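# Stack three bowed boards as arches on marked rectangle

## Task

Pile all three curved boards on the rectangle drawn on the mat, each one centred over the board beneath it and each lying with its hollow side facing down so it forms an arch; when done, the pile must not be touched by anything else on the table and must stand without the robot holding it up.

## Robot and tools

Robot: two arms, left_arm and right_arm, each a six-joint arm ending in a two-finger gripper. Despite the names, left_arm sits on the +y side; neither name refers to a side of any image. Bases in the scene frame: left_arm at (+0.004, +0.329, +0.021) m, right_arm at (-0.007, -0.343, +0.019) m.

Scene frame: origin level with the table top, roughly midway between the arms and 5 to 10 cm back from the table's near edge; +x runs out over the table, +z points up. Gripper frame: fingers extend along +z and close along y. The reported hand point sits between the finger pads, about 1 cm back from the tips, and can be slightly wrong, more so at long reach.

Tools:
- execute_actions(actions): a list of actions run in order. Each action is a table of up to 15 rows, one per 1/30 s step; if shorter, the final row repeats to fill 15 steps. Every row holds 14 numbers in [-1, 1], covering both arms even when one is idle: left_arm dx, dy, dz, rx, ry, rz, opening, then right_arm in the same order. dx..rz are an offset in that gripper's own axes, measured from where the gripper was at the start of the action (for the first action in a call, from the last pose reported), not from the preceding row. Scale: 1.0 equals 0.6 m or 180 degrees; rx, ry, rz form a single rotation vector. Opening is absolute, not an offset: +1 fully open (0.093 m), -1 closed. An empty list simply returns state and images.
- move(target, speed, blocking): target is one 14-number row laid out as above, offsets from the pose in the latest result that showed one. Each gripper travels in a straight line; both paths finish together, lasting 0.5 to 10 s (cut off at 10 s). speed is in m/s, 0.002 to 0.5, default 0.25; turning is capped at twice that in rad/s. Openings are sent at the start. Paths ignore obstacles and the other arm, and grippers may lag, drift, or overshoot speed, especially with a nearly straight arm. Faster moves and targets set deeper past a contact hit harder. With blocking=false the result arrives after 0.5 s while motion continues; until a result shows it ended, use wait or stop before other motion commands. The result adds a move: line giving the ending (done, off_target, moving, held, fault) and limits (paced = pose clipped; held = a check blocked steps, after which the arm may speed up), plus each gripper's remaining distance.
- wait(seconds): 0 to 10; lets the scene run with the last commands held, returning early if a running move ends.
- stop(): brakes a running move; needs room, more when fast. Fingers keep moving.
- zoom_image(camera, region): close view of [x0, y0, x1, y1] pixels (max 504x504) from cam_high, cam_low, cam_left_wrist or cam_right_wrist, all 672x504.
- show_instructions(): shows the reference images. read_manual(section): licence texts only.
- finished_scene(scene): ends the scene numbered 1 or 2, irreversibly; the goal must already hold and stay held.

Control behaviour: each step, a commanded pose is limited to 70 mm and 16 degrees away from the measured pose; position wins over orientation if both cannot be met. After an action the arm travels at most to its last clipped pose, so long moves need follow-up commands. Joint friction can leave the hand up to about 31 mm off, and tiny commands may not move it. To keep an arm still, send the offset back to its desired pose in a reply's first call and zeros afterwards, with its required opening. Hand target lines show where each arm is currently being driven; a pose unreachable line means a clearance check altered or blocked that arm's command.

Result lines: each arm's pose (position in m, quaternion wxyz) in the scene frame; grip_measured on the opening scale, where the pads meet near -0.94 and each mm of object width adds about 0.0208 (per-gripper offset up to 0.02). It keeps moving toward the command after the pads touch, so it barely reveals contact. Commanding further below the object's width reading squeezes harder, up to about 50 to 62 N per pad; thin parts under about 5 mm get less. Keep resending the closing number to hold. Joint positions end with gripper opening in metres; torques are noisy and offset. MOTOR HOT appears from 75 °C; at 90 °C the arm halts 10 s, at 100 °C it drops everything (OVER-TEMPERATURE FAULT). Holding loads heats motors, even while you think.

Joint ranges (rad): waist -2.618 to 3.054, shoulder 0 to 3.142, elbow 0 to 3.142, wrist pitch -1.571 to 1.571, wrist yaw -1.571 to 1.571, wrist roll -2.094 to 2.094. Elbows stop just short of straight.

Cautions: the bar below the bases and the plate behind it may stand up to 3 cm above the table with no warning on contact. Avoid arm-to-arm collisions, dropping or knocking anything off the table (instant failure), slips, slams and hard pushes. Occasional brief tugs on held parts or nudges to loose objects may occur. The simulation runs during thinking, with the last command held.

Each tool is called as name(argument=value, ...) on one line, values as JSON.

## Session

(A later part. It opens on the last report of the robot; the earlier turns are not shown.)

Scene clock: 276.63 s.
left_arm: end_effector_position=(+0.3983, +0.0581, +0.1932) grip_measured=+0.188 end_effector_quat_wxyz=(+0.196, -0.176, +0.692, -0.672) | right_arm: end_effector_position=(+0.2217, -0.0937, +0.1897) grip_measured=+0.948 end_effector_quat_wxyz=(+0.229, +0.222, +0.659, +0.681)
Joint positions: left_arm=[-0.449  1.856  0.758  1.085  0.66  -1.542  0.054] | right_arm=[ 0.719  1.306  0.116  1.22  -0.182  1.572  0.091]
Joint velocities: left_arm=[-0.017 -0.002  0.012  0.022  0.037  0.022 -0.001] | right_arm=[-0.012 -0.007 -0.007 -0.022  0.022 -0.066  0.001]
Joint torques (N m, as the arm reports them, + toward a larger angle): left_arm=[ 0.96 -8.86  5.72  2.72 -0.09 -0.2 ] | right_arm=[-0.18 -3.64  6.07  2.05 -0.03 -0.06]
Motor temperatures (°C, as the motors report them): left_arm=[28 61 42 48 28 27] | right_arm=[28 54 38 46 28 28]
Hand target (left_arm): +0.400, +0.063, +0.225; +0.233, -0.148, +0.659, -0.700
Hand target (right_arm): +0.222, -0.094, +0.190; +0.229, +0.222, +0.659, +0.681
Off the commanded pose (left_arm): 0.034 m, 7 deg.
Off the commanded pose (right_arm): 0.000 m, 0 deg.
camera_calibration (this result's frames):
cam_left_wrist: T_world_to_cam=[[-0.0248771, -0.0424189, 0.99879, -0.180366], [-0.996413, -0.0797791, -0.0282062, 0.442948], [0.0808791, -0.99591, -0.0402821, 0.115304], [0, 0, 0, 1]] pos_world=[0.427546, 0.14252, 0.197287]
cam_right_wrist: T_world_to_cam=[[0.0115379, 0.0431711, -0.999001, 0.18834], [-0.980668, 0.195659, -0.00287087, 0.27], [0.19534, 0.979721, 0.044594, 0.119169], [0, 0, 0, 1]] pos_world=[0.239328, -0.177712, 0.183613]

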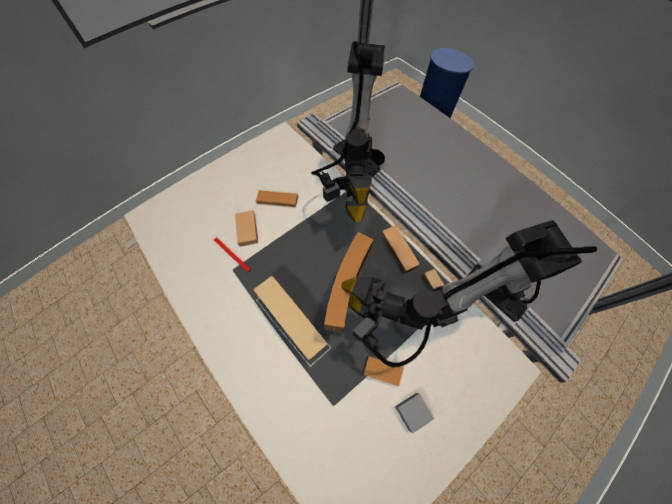

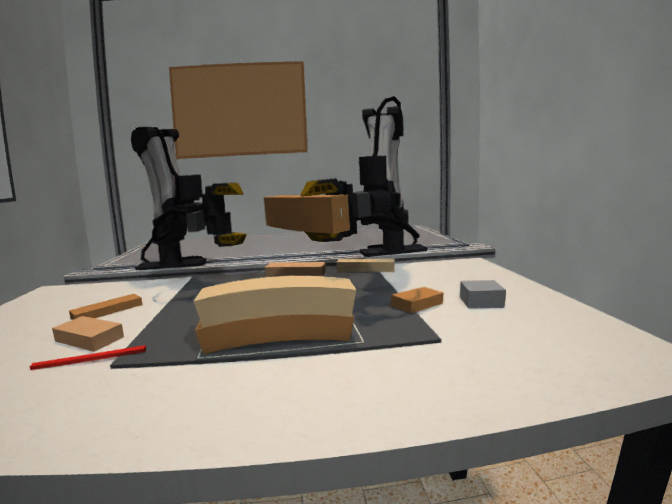

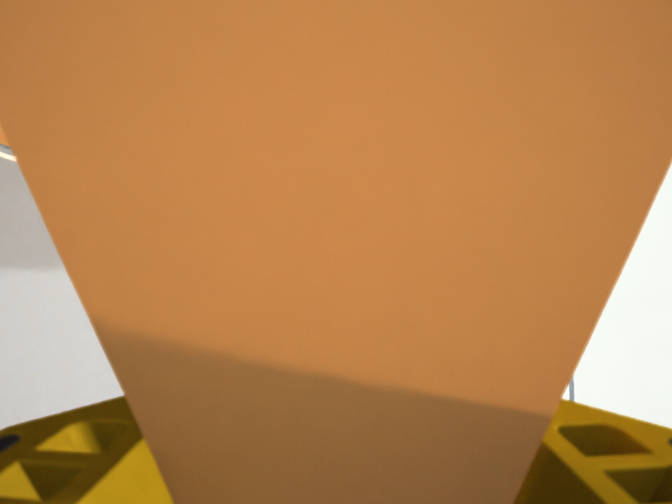

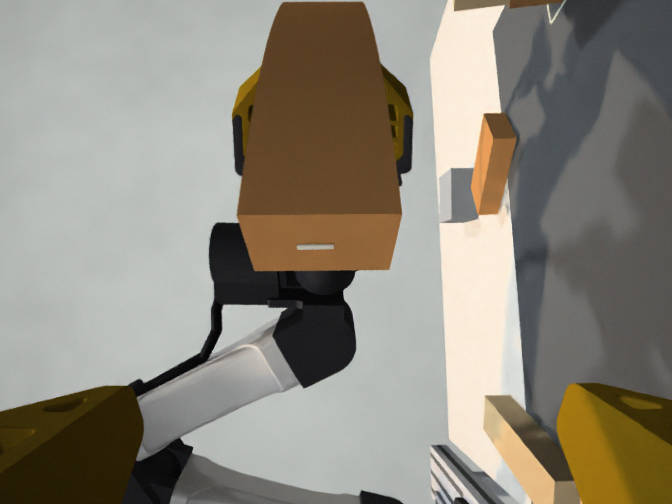

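move(target=[0,-0.055,0,0.04,0,0.03,-0.3, -0.022,0.013,0.15,0,0,0,0.95], speed=0.1)

Scene clock: 279.97 s.
left_arm: end_effector_position=(+0.3991, +0.0578, +0.1918) grip_measured=+0.188 end_effector_quat_wxyz=(+0.202, -0.171, +0.690, -0.674) | right_arm: end_effector_position=(+0.2848, -0.0365, +0.2106) grip_measured=+0.948 end_effector_quat_wxyz=(+0.236, +0.216, +0.647, +0.692)
Joint positions: left_arm=[-0.449  1.871  0.758  1.11   0.66  -1.533  0.054] | right_arm=[ 0.719  1.62   0.448  1.239 -0.181  1.572  0.091]
Joint velocities: left_arm=[-0.002 -0.017  0.002 -0.007  0.022 -0.051 -0.001] | right_arm=[-0.007  0.002  0.002 -0.007 -0.007  0.037  0.001]
Joint torques (N m, as the arm reports them, + toward a larger angle): left_arm=[-0.19 -9.21  5.85  2.73 -0.04 -0.1 ] | right_arm=[ 0.85 -4.96  6.98  1.84  0.05 -0.04]
Motor temperatures (°C, as the motors report them): left_arm=[28 61 42 49 28 27] | right_arm=[28 53 38 46 28 28]
Hand target (left_arm): +0.396, +0.057, +0.225; +0.237, -0.132, +0.658, -0.702
Hand target (right_arm): +0.286, -0.031, +0.199; +0.229, +0.222, +0.659, +0.681
Off the commanded pose (left_arm): 0.034 m, 8 deg.
Off the commanded pose (right_arm): 0.012 m, 2 deg.
move: off_target (left_arm, right_arm)
camera_calibration (this result's frames):
cam_left_wrist: T_world_to_cam=[[-0.0416365, -0.0432083, 0.998198, -0.172091], [-0.995823, -0.0794603, -0.0449769, 0.446684], [0.0812605, -0.995901, -0.0397194, 0.114609], [0, 0, 0, 1]] pos_world=[0.42834, 0.142197, 0.196423]
cam_right_wrist: T_world_to_cam=[[0.0394229, 0.06857, -0.996867, 0.198505], [-0.980013, 0.197331, -0.0251829, 0.325405], [0.194986, 0.977936, 0.0749789, 0.0434894], [0, 0, 0, 1]] pos_world=[0.302595, -0.120354, 0.202817]

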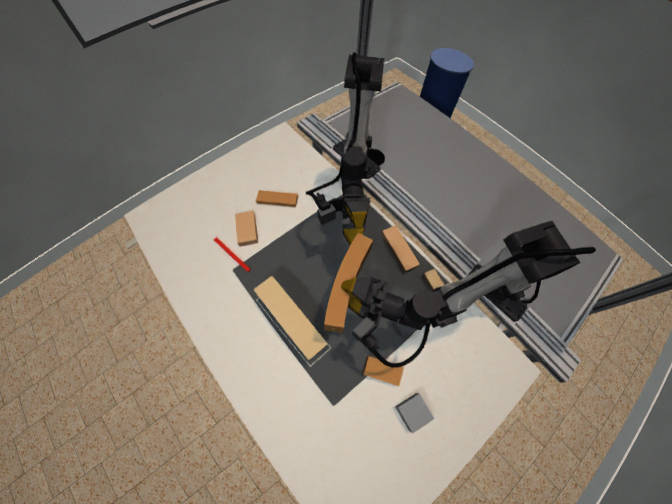

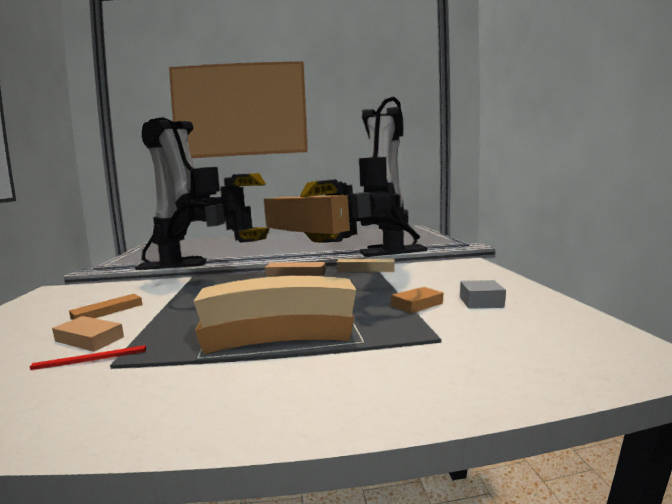

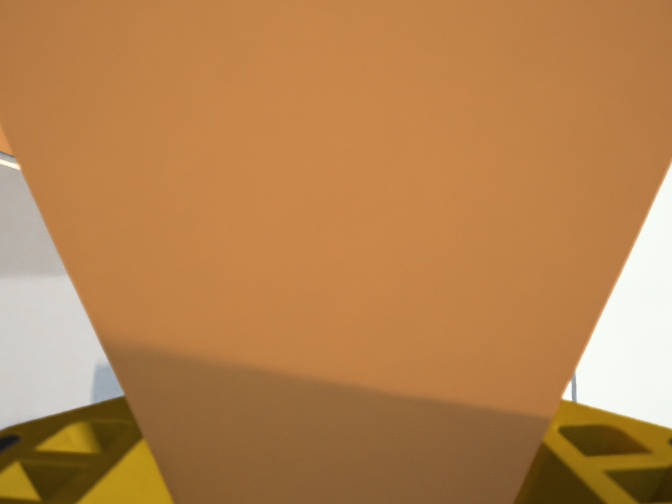

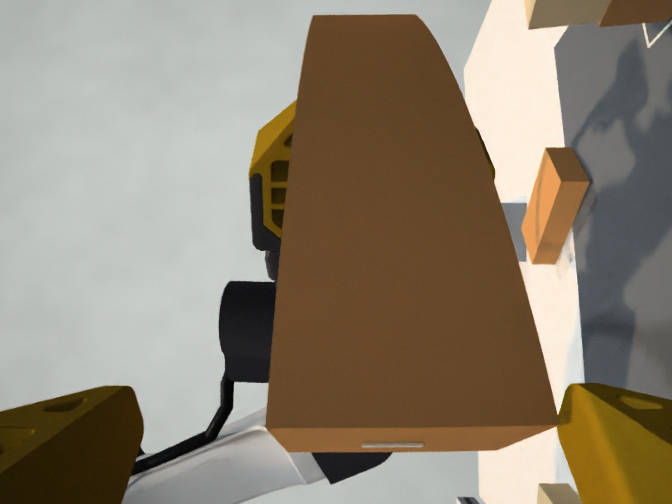

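Too high; lower ~12 mm.

move(target=[0,-0.055,0,0.04,0,0.03,-0.3, 0,-0.04,0,0.02,0,0,0.95], speed=0.05)

Scene clock: 283.10 s.
left_arm: end_effector_position=(+0.3994, +0.0576, +0.1937) grip_measured=+0.188 end_effector_quat_wxyz=(+0.209, -0.163, +0.687, -0.676) | right_arm: end_effector_position=(+0.2857, -0.0354, +0.2008) grip_measured=+0.948 end_effector_quat_wxyz=(+0.233, +0.219, +0.657, +0.683)
Joint positions: left_arm=[-0.449  1.877  0.758  1.133  0.66  -1.526  0.054] | right_arm=[ 0.719  1.638  0.448  1.229 -0.182  1.566  0.091]
Joint velocities: left_arm=[-0.002  0.012 -0.022  0.139  0.007  0.022 -0.   ] | right_arm=[ 0.002 -0.012  0.002  0.022  0.022 -0.022  0.001]
Joint torques (N m, as the arm reports them, + toward a larger angle): left_arm=[-0.11 -8.36  5.77  2.68 -0.05 -0.09] | right_arm=[-0.22 -4.93  5.2   2.04 -0.02 -0.08]
Motor temperatures (°C, as the motors report them): left_arm=[28 61 42 50 28 27] | right_arm=[28 52 38 46 28 28]
Hand target (left_arm): +0.397, +0.057, +0.224; +0.243, -0.125, +0.656, -0.703
Hand target (right_arm): +0.286, -0.036, +0.187; +0.229, +0.223, +0.669, +0.671
Off the commanded pose (left_arm): 0.031 m, 8 deg.
Off the commanded pose (right_arm): 0.014 m, 2 deg.
move: off_target (left_arm, right_arm)
camera_calibration (this result's frames):
cam_left_wrist: T_world_to_cam=[[-0.0634393, -0.0406888, 0.997156, -0.165232], [-0.994629, -0.0793013, -0.0665144, 0.450762], [0.0817821, -0.99602, -0.0354394, 0.11347], [0, 0, 0, 1]] pos_world=[0.428579, 0.142041, 0.198766]
cam_right_wrist: T_world_to_cam=[[0.0228344, 0.0463617, -0.998664, 0.192984], [-0.980528, 0.195925, -0.0133241, 0.323531], [0.195046, 0.979522, 0.0499328, 0.0479935], [0, 0, 0, 1]] pos_world=[0.303463, -0.119346, 0.19464]

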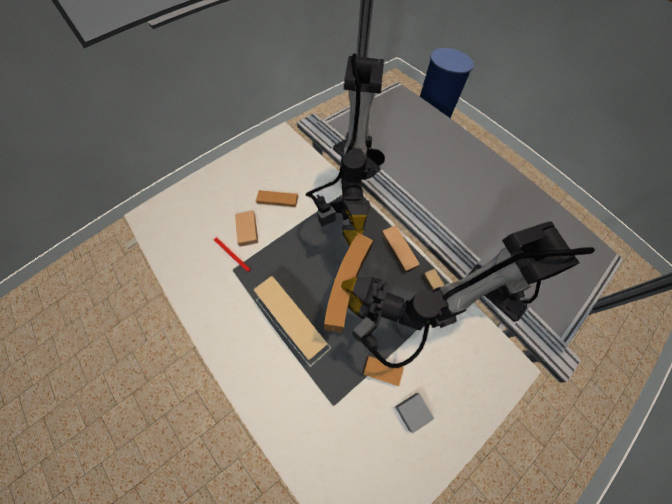

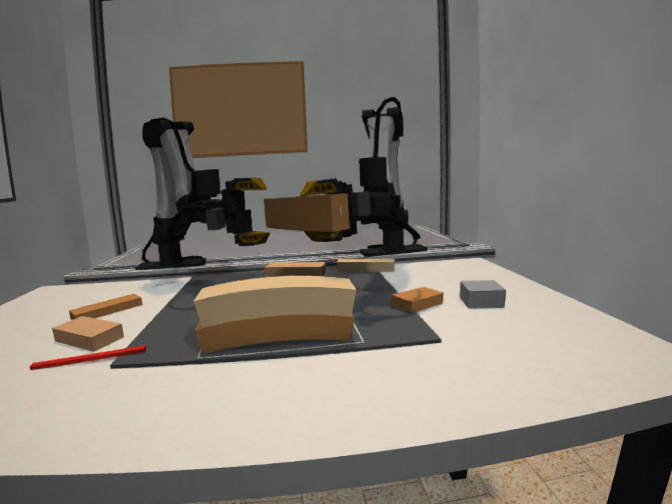

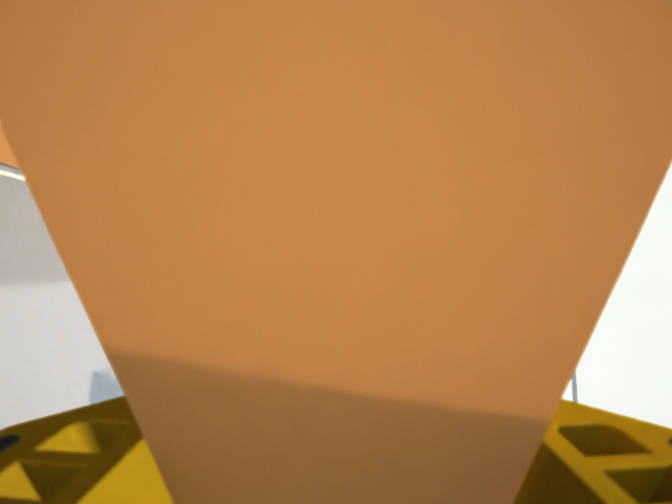

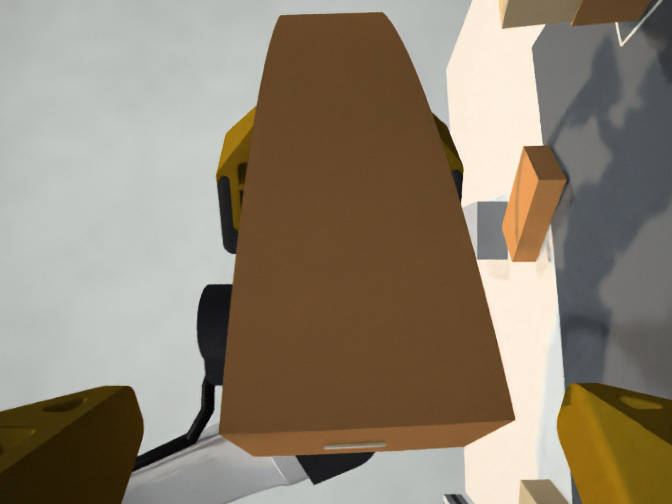

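move(target=[0,-0.052,0,0.033,0,0.025,-0.3, -0.015,-0.025,0.11,0.008,0,0,0.95], speed=0.05)

Scene clock: 287.10 s.
left_arm: end_effector_position=(+0.4005, +0.0578, +0.1848) grip_measured=+0.188 end_effector_quat_wxyz=(+0.205, -0.170, +0.694, -0.669) | right_arm: end_effector_position=(+0.3311, +0.0060, +0.2009) grip_measured=+0.948 end_effector_quat_wxyz=(+0.235, +0.216, +0.653, +0.687)
Joint positions: left_arm=[-0.449  1.888  0.758  1.115  0.657 -1.518  0.054] | right_arm=[ 0.719  1.843  0.693  1.201 -0.182  1.566  0.091]
Joint velocities: left_arm=[-0.007 -0.002  0.012  0.037 -0.007 -0.051 -0.001] | right_arm=[ 0.002  0.002 -0.007 -0.066  0.007  0.007  0.001]
Joint torques (N m, as the arm reports them, + toward a larger angle): left_arm=[-0.06 -9.87  5.76  2.71  0.01 -0.1 ] | right_arm=[ 0.27 -7.26  7.32  1.81  0.04 -0.07]
Motor temperatures (°C, as the motors report them): left_arm=[28 61 42 51 28 27] | right_arm=[28 51 38 46 28 28]
Hand target (left_arm): +0.396, +0.057, +0.224; +0.243, -0.126, +0.659, -0.700
Hand target (right_arm): +0.333, +0.011, +0.188; +0.230, +0.222, +0.665, +0.675
Off the commanded pose (left_arm): 0.040 m, 9 deg.
Off the commanded pose (right_arm): 0.014 m, 2 deg.
move: off_target (left_arm, right_arm)
camera_calibration (this result's frames):
cam_left_wrist: T_world_to_cam=[[-0.0432944, -0.0559298, 0.997496, -0.163596], [-0.995497, -0.0818603, -0.0477975, 0.44831], [0.0843286, -0.995073, -0.0521338, 0.115232], [0, 0, 0, 1]] pos_world=[0.429491, 0.142213, 0.190622]
cam_right_wrist: T_world_to_cam=[[0.0321247, 0.0548272, -0.997979, 0.18687], [-0.980357, 0.196135, -0.0207822, 0.361326], [0.194599, 0.979043, 0.060051, -0.0032216], [0, 0, 0, 1]] pos_world=[0.348852, -0.07796, 0.194195]

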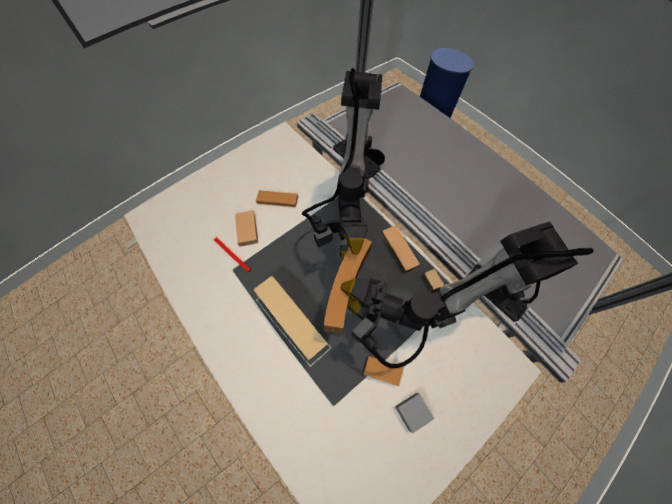

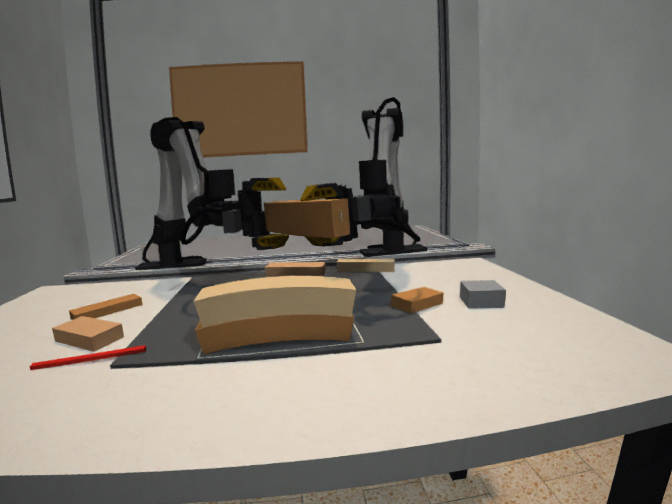

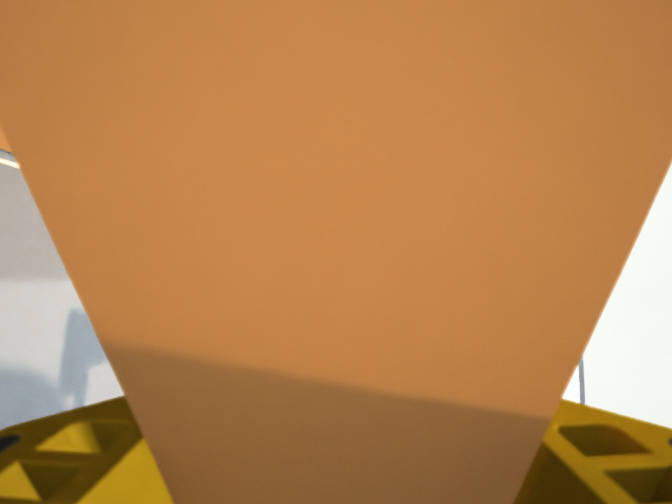

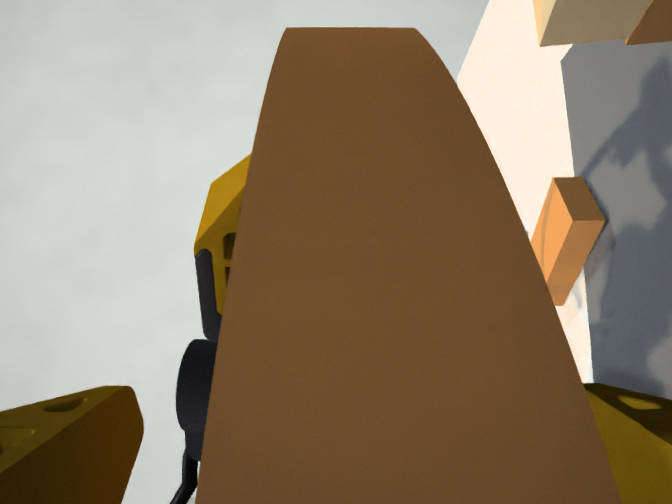

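execute_actions(actions=[[[0,-0.066,0,0.045,0,0.03,-0.3, 0,-0.035,0,0.015,0,0,0.6]],[[0,-0.06,0,0.04,0,0.03,-0.3, 0,-0.02,0,0.01,0,0,0.1]],[[0,-0.06,0,0.04,0,0.03,-0.3, 0,0,0,0,0,0,-0.4]],[[0,-0.06,0,0.04,0,0.03,-0.3, 0,0.02,0,0,0,0,-0.4]]])

execute_actions(actions=[[[0,-0.03,0,0,0,0,0.9, 0,0.05,0,-0.03,0,0,-0.4]],[[0,0,0,0,0,0,0.9, 0,0.05,0,-0.03,0,0,-0.4]]])

Scene clock: 292.03 s.
left_arm: end_effector_position=(+0.3997, +0.0571, +0.1958) grip_measured=+0.188 end_effector_quat_wxyz=(+0.211, -0.161, +0.681, -0.683) | right_arm: end_effector_position=(+0.3302, +0.0051, +0.2036) grip_measured=+0.149 end_effector_quat_wxyz=(+0.239, +0.212, +0.659, +0.681)
Joint positions: left_arm=[-0.45   1.888  0.758  1.168  0.66  -1.539  0.054] | right_arm=[ 0.719  1.819  0.693  1.166 -0.182  1.547  0.052]
Joint velocities: left_arm=[-0.022  0.002  0.002 -0.022  0.022 -0.007 -0.   ] | right_arm=[ 0.002  0.007  0.002  0.007  0.007 -0.051  0.   ]
Joint torques (N m, as the arm reports them, + toward a larger angle): left_arm=[ 0.01 -8.85  5.77  2.67 -0.09  0.11] | right_arm=[ -0.06 -11.     7.2    1.92  -0.04   0.02]
Motor temperatures (°C, as the motors report them): left_arm=[28 61 42 52 28 27] | right_arm=[28 51 38 46 28 28]
Hand target (left_arm): +0.397, +0.057, +0.229; +0.254, -0.116, +0.650, -0.707
Hand target (right_arm): +0.330, +0.006, +0.212; +0.238, +0.213, +0.655, +0.685
Off the commanded pose (left_arm): 0.034 m, 9 deg.
Off the commanded pose (right_arm): 0.009 m, 1 deg.
camera_calibration (this result's frames):
cam_left_wrist: T_world_to_cam=[[-0.0739131, -0.0251374, 0.996948, -0.164025], [-0.993988, -0.0791203, -0.0756886, 0.452649], [0.0807814, -0.996548, -0.0191383, 0.110241], [0, 0, 0, 1]] pos_world=[0.428899, 0.141551, 0.199894]
cam_right_wrist: T_world_to_cam=[[0.0385691, 0.0358273, -0.998613, 0.187711], [-0.979952, 0.196839, -0.0307864, 0.362598], [0.195463, 0.979781, 0.0427009, 0.000919399], [0, 0, 0, 1]] pos_world=[0.347909, -0.0789992, 0.198574]

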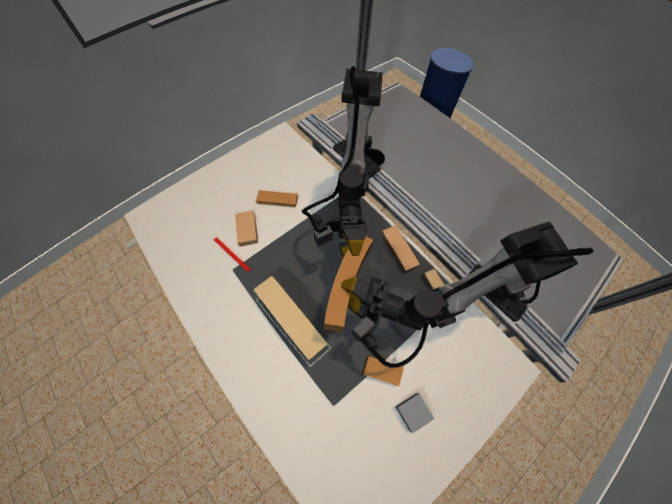

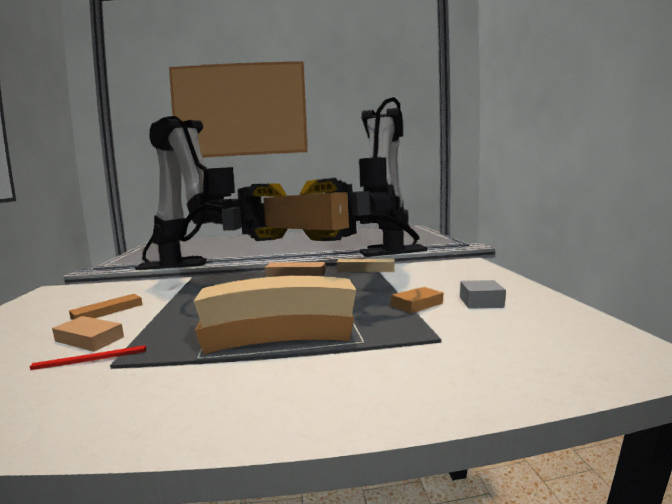

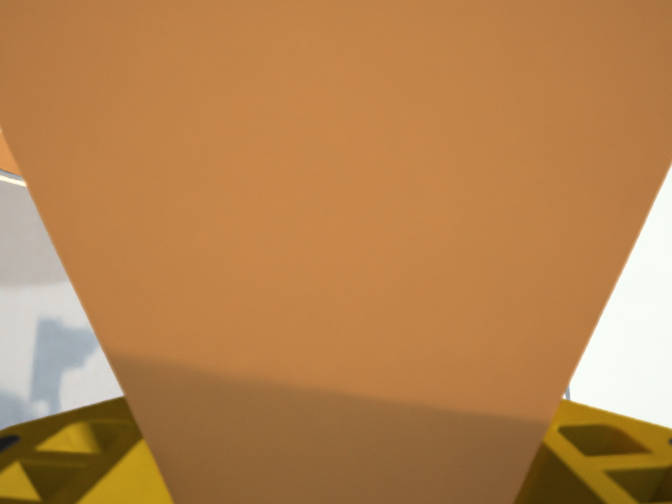

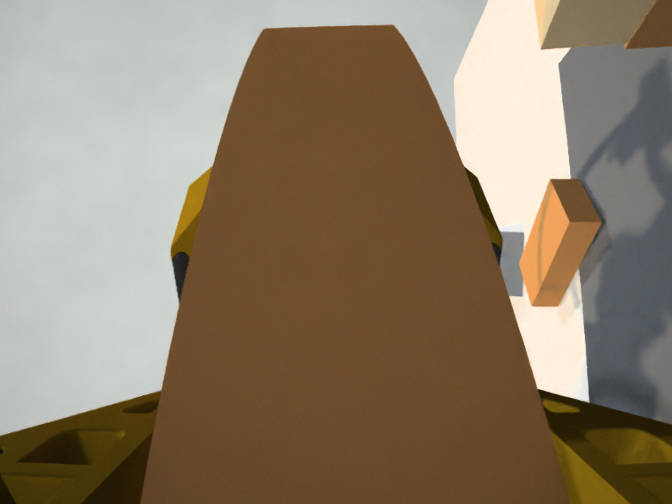

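Scene clock: 293.03 s.
left_arm: end_effector_position=(+0.3977, +0.0580, +0.1969) grip_measured=+0.898 end_effector_quat_wxyz=(+0.199, -0.174, +0.690, -0.674) | right_arm: end_effector_position=(+0.3298, +0.0055, +0.1978) grip_measured=+0.149 end_effector_quat_wxyz=(+0.221, +0.227, +0.663, +0.678)
Joint positions: left_arm=[-0.45   1.847  0.758  1.084  0.658 -1.54   0.088] | right_arm=[ 0.719  1.819  0.693  1.141 -0.185  1.584  0.052]
Joint velocities: left_arm=[-0.002 -0.007  0.002  0.037  0.007 -0.051 -0.   ] | right_arm=[-0.017 -0.002  0.002 -0.007  0.066 -0.007 -0.001]
Joint torques (N m, as the arm reports them, + toward a larger angle): left_arm=[ 0.09 -7.9   5.61  1.83 -0.05 -0.02] | right_arm=[ -0.25 -11.09   6.77   2.66  -0.05  -0.09]
Motor temperatures (°C, as the motors report them): left_arm=[28 61 42 52 28 27] | right_arm=[28 51 38 47 28 28]
Hand target (left_arm): +0.398, +0.058, +0.199; +0.202, -0.171, +0.688, -0.676
Hand target (right_arm): +0.328, +0.005, +0.229; +0.238, +0.209, +0.631, +0.708
Off the commanded pose (left_arm): 0.002 m, 1 deg.
Off the commanded pose (right_arm): 0.031 m, 6 deg.
camera_calibration (this result's frames):
cam_left_wrist: T_world_to_cam=[[-0.0339247, -0.0407801, 0.998592, -0.180509], [-0.996099, -0.0800554, -0.0371093, 0.444124], [0.081456, -0.995956, -0.0379052, 0.114748], [0, 0, 0, 1]] pos_world=[0.426922, 0.142477, 0.201086]
cam_right_wrist: T_world_to_cam=[[-0.00871097, 0.041474, -0.999102, 0.197615], [-0.981197, 0.192298, 0.0165374, 0.353038], [0.192811, 0.98046, 0.039019, 0.00237309], [0, 0, 0, 1]] pos_world=[0.347664, -0.0784111, 0.191506]

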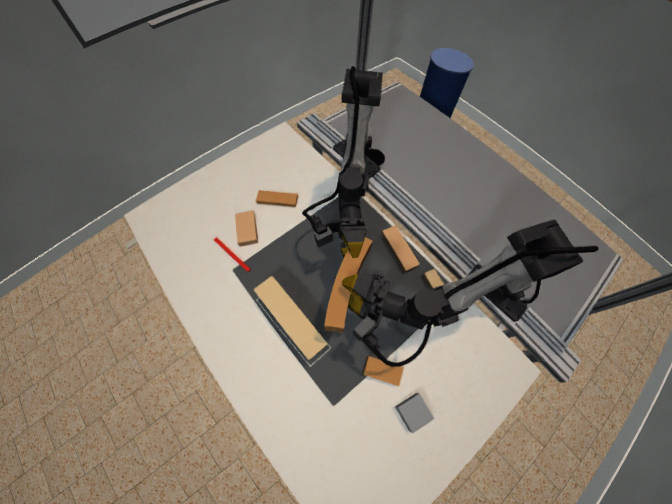

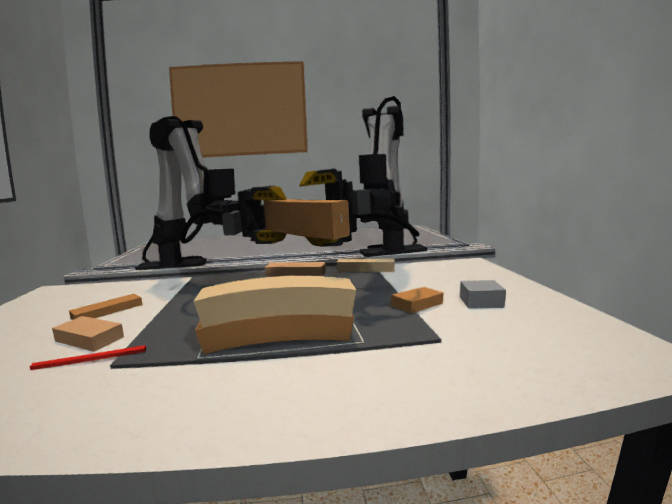

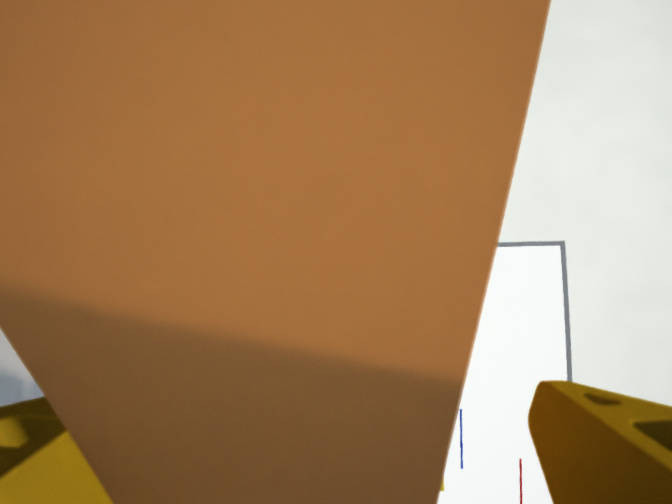

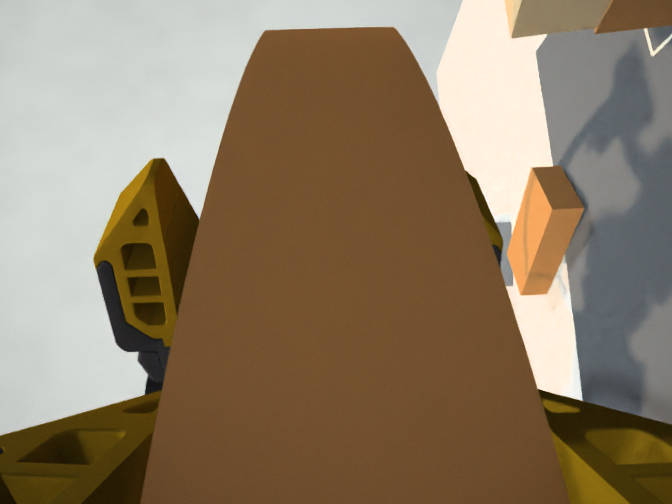

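move(target=[0,0.04,-0.22,0,0,0,0.9, 0,0.065,0,-0.04,0,0,-0.4], speed=0.1)

Scene clock: 296.70 s.
left_arm: end_effector_position=(+0.3354, +0.1677, +0.1696) grip_measured=+0.898 end_effector_quat_wxyz=(+0.189, -0.181, +0.693, -0.672) | right_arm: end_effector_position=(+0.3289, +0.0062, +0.1877) grip_measured=+0.149 end_effector_quat_wxyz=(+0.204, +0.241, +0.673, +0.669)
Joint positions: left_arm=[-0.126  1.697  0.384  1.283  0.986 -1.54   0.088] | right_arm=[ 0.719  1.819  0.693  1.099 -0.192  1.609  0.052]
Joint velocities: left_arm=[-0.007 -0.002 -0.017  0.007  0.051  0.007  0.   ] | right_arm=[-0.017 -0.007  0.002  0.022  0.022 -0.007 -0.001]
Joint torques (N m, as the arm reports them, + toward a larger angle): left_arm=[ 1.12 -6.71  3.13  1.81 -0.01 -0.06] | right_arm=[ -0.03 -11.86   7.11   3.29   0.04  -0.08]
Motor temperatures (°C, as the motors report them): left_arm=[28 61 42 51 28 27] | right_arm=[28 51 38 49 28 28]
Hand target (left_arm): +0.331, +0.171, +0.175; +0.198, -0.174, +0.689, -0.675
Hand target (right_arm): +0.328, +0.004, +0.236; +0.234, +0.213, +0.621, +0.717
Off the commanded pose (left_arm): 0.008 m, 1 deg.
Off the commanded pose (right_arm): 0.049 m, 10 deg.
move: off_target (right_arm)
camera_calibration (this result's frames):
cam_left_wrist: T_world_to_cam=[[-0.00818101, -0.0406096, 0.999142, -0.159717], [-0.996964, -0.077035, -0.0112942, 0.385223], [0.0774275, -0.996201, -0.0398561, 0.229746], [0, 0, 0, 1]] pos_world=[0.364958, 0.252063, 0.173088]
cam_right_wrist: T_world_to_cam=[[-0.0602901, 0.027885, -0.997791, 0.204263], [-0.980301, 0.186696, 0.0644508, 0.342962], [0.188081, 0.982022, 0.0160798, 0.00817185], [0, 0, 0, 1]] pos_world=[0.346984, -0.0777506, 0.181576]

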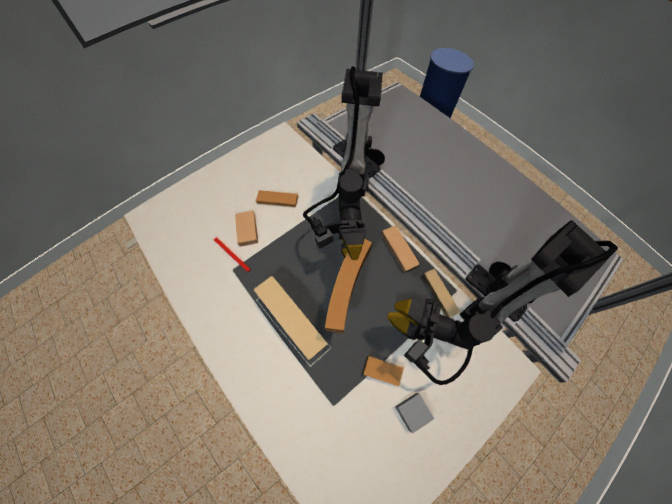

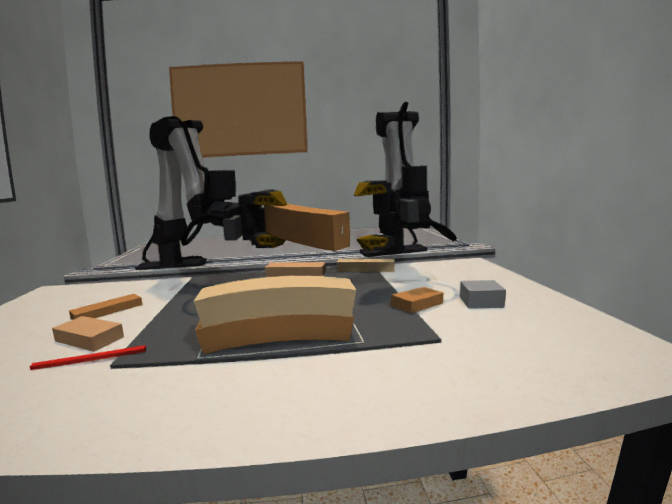

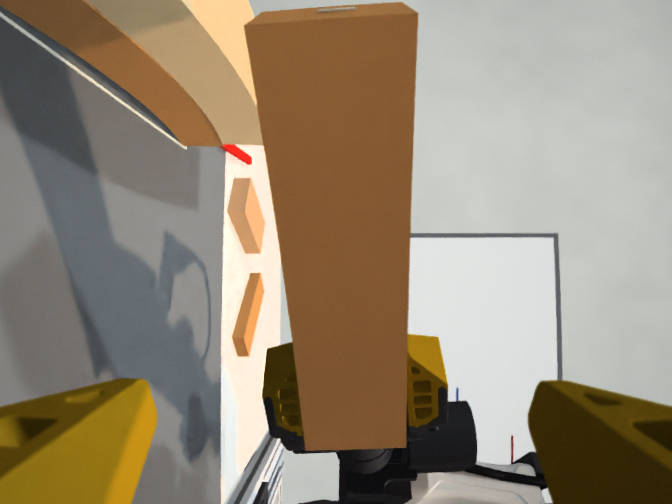

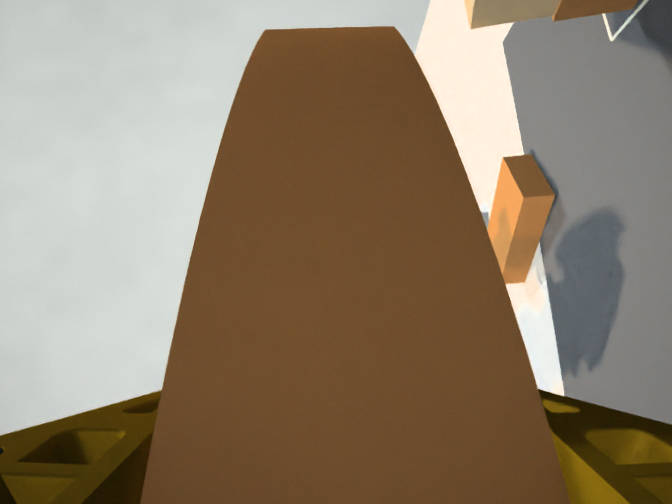

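move(target=[0,0,-0.1,0,0,0,0.9, -0.272,0.13,0.055,-0.051,0.243,-0.5645,-0.4], speed=0.15)

Scene clock: 308.80 s.
left_arm: end_effector_position=(+0.3101, +0.2159, +0.1721) grip_measured=+0.898 end_effector_quat_wxyz=(+0.187, -0.179, +0.692, -0.674) | right_arm: end_effector_position=(+0.4811, -0.0669, +0.2378) grip_measured=+0.148 end_effector_quat_wxyz=(-0.390, +0.599, -0.615, -0.332)
Joint positions: left_arm=[ 0.086  1.617  0.299  1.285  1.204 -1.536  0.088] | right_arm=[ 0.246  2.355  2.359 -1.    -0.963 -0.973  0.052]
Joint velocities: left_arm=[-0.002  0.017 -0.007 -0.066  0.022 -0.095 -0.   ] | right_arm=[-0.002 -0.007  0.012 -0.066  0.037 -0.022 -0.   ]
Joint torques (N m, as the arm reports them, + toward a larger angle): left_arm=[ 1.17 -5.94  3.06  1.42  0.   -0.02] | right_arm=[ -0.79 -15.47  10.05   1.39  -1.23  -0.06]
Motor temperatures (°C, as the motors report them): left_arm=[28 58 41 49 28 27] | right_arm=[28 53 39 52 28 28]
Hand target (left_arm): +0.305, +0.219, +0.171; +0.189, -0.181, +0.692, -0.673
Hand target (right_arm): +0.483, -0.066, +0.257; -0.416, +0.603, -0.588, -0.342
Off the commanded pose (left_arm): 0.006 m, 0 deg.
Off the commanded pose (right_arm): 0.019 m, 5 deg.
move: off_target (right_arm)
camera_calibration (this result's frames):
cam_left_wrist: T_world_to_cam=[[-0.00936606, -0.0354183, 0.999329, -0.161225], [-0.997404, -0.071018, -0.0118651, 0.362695], [0.0713906, -0.996846, -0.0346612, 0.280908], [0, 0, 0, 1]] pos_world=[0.340189, 0.300069, 0.175157]
cam_right_wrist: T_world_to_cam=[[0.997362, -0.0604202, 0.0402334, -0.496135], [-0.0256742, -0.812043, -0.583032, 0.130437], [0.0678982, 0.580461, -0.811452, 0.278253], [0, 0, 0, 1]] pos_world=[0.479282, -0.0855708, 0.3218]

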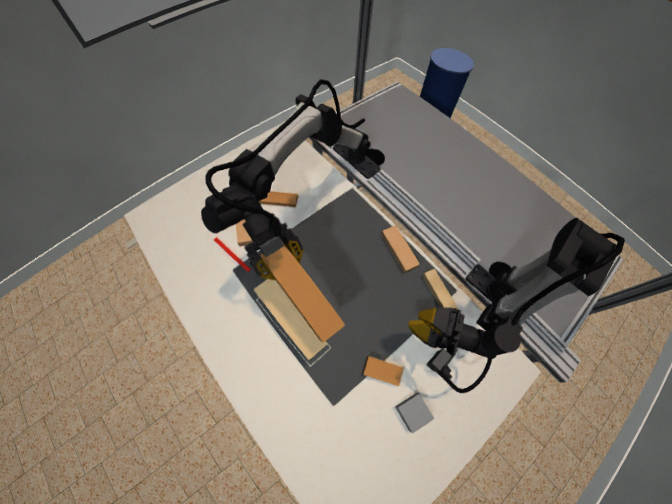

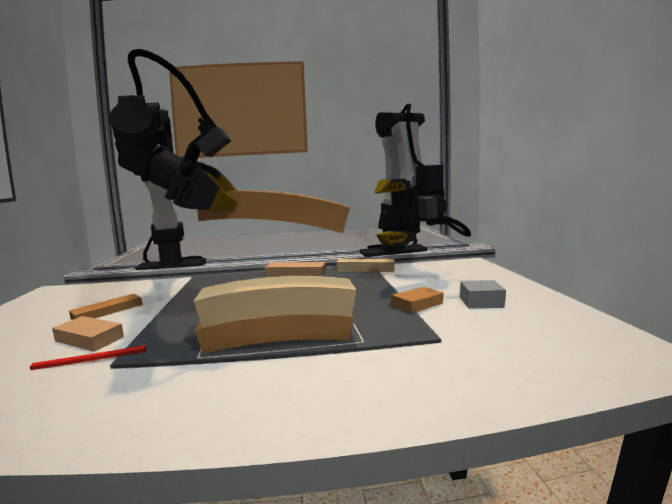

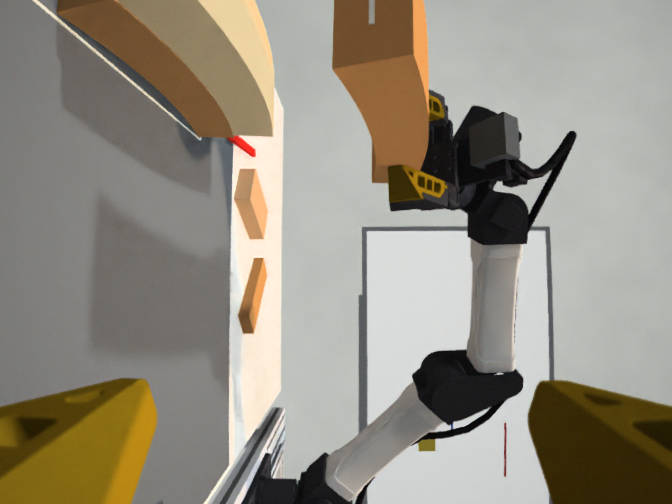

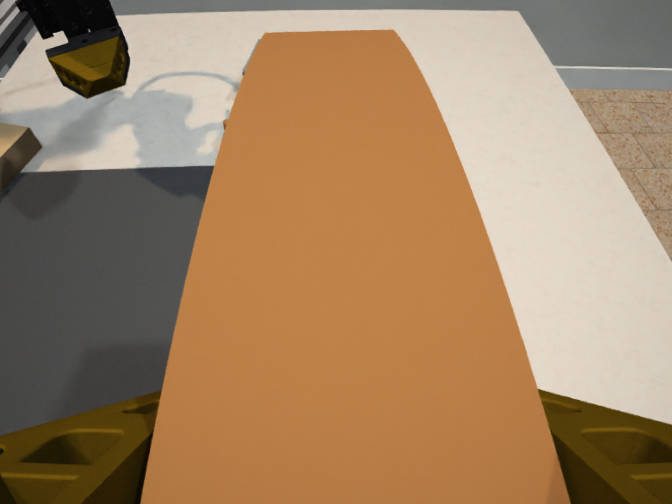

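move(target=[0,0,0,0,0,0,0.9, 0.06,-0.095,0.04,0,-0.065,0.02,-0.4], speed=0.08)

zoom_image(camera="cam_high", region=[180,200,400,400])

zoom_image(camera="cam_low", region=[120,170,450,370])

Scene clock: 314.93 s.
left_arm: end_effector_position=(+0.3101, +0.2159, +0.1721) grip_measured=+0.898 end_effector_quat_wxyz=(+0.187, -0.179, +0.692, -0.674) | right_arm: end_effector_position=(+0.5376, -0.0701, +0.1701) grip_measured=+0.148 end_effector_quat_wxyz=(+0.403, -0.539, +0.630, +0.388)
Joint positions: left_arm=[ 0.086  1.617  0.299  1.285  1.204 -1.536  0.088] | right_arm=[ 0.199  2.6    2.455 -0.774 -1.073 -0.799  0.052]
Joint velocities: left_arm=[-0.012 -0.012 -0.017 -0.007  0.095 -0.007 -0.   ] | right_arm=[ 0.002  0.007  0.002  0.022 -0.007  0.037 -0.   ]
Joint torques (N m, as the arm reports them, + toward a larger angle): left_arm=[ 0.12 -4.47  4.34  1.45 -0.07 -0.04] | right_arm=[ -0.77 -17.96   9.39   1.73  -1.43   0.01]
Motor temperatures (°C, as the motors report them): left_arm=[28 57 41 48 28 27] | right_arm=[28 56 40 50 28 28]
Hand target (left_arm): +0.310, +0.216, +0.172; +0.187, -0.179, +0.692, -0.674
Hand target (right_arm): +0.538, -0.068, +0.198; +0.436, -0.547, +0.590, +0.403
Off the commanded pose (left_arm): 0.000 m, 0 deg.
Off the commanded pose (right_arm): 0.029 m, 7 deg.
move: off_target (right_arm)
camera_calibration (this result's frames):
cam_left_wrist: T_world_to_cam=[[-0.00936606, -0.0354183, 0.999329, -0.161225], [-0.997404, -0.071018, -0.0118651, 0.362695], [0.0713906, -0.996846, -0.0346612, 0.280908], [0, 0, 0, 1]] pos_world=[0.340189, 0.300069, 0.175157]
cam_right_wrist: T_world_to_cam=[[0.990451, -0.116699, -0.0733984, -0.530872], [-0.13571, -0.731596, -0.668095, 0.169021], [0.0242683, 0.671676, -0.740447, 0.239089], [0, 0, 0, 1]] pos_world=[0.542938, -0.0988881, 0.25099]

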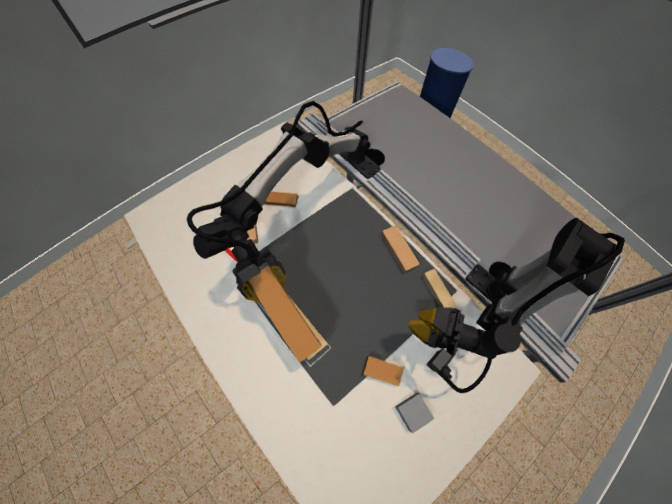

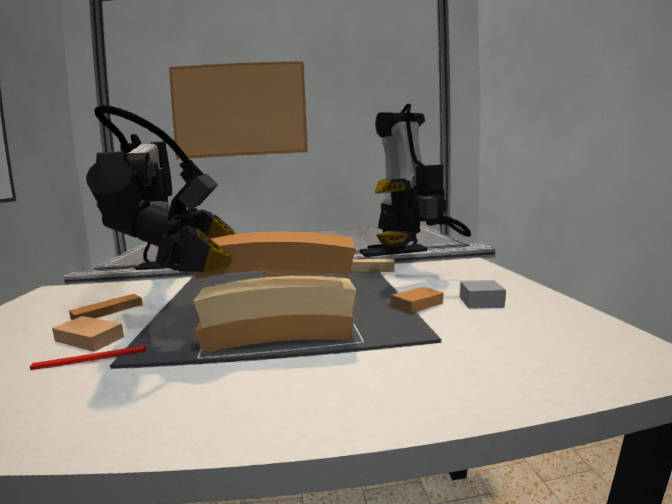

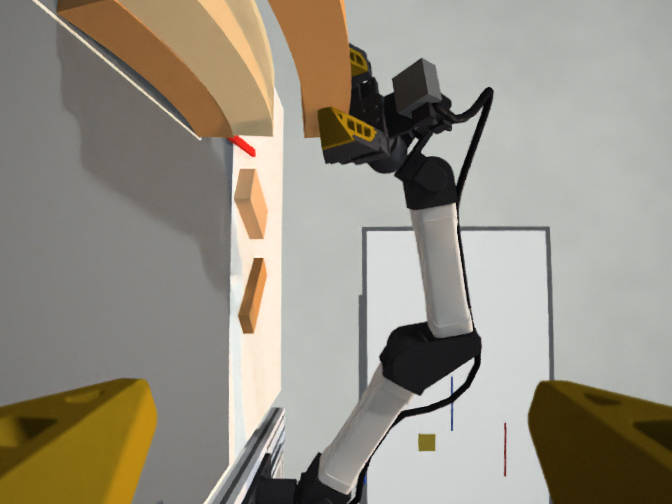

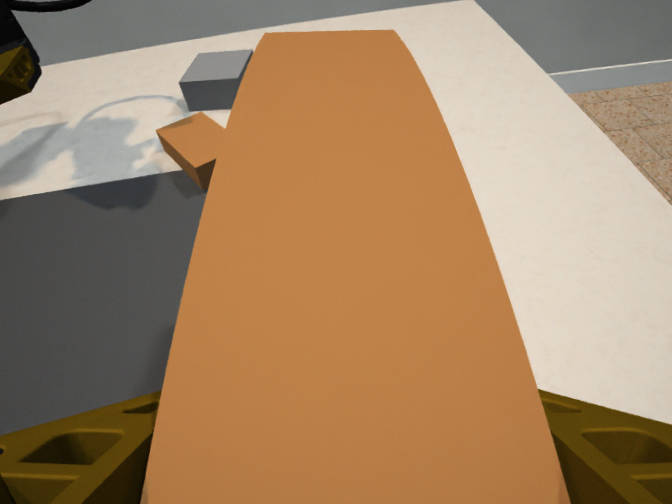

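Region (180, 200, 400, 400) of cam_high's 672x504 image, scaled by 2.291, with more detail than that image has; it fills the top 458 rows of this view, and the rest is white.

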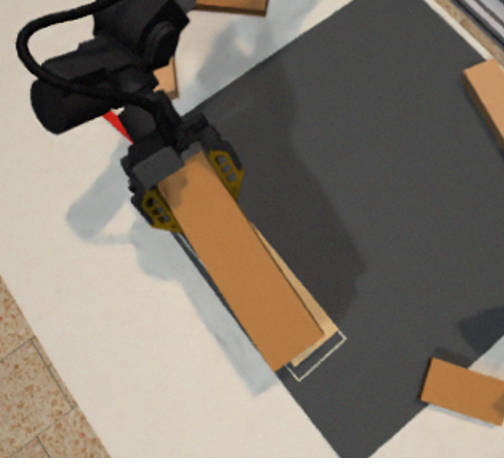

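Region (120, 170, 450, 370) of cam_low's 672x504 image, scaled by 1.527, with more detail than that image has; it fills the top 305 rows of this view, and the rest is white.

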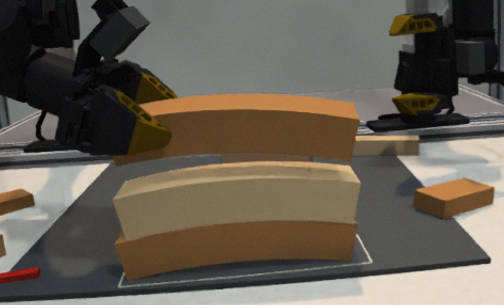

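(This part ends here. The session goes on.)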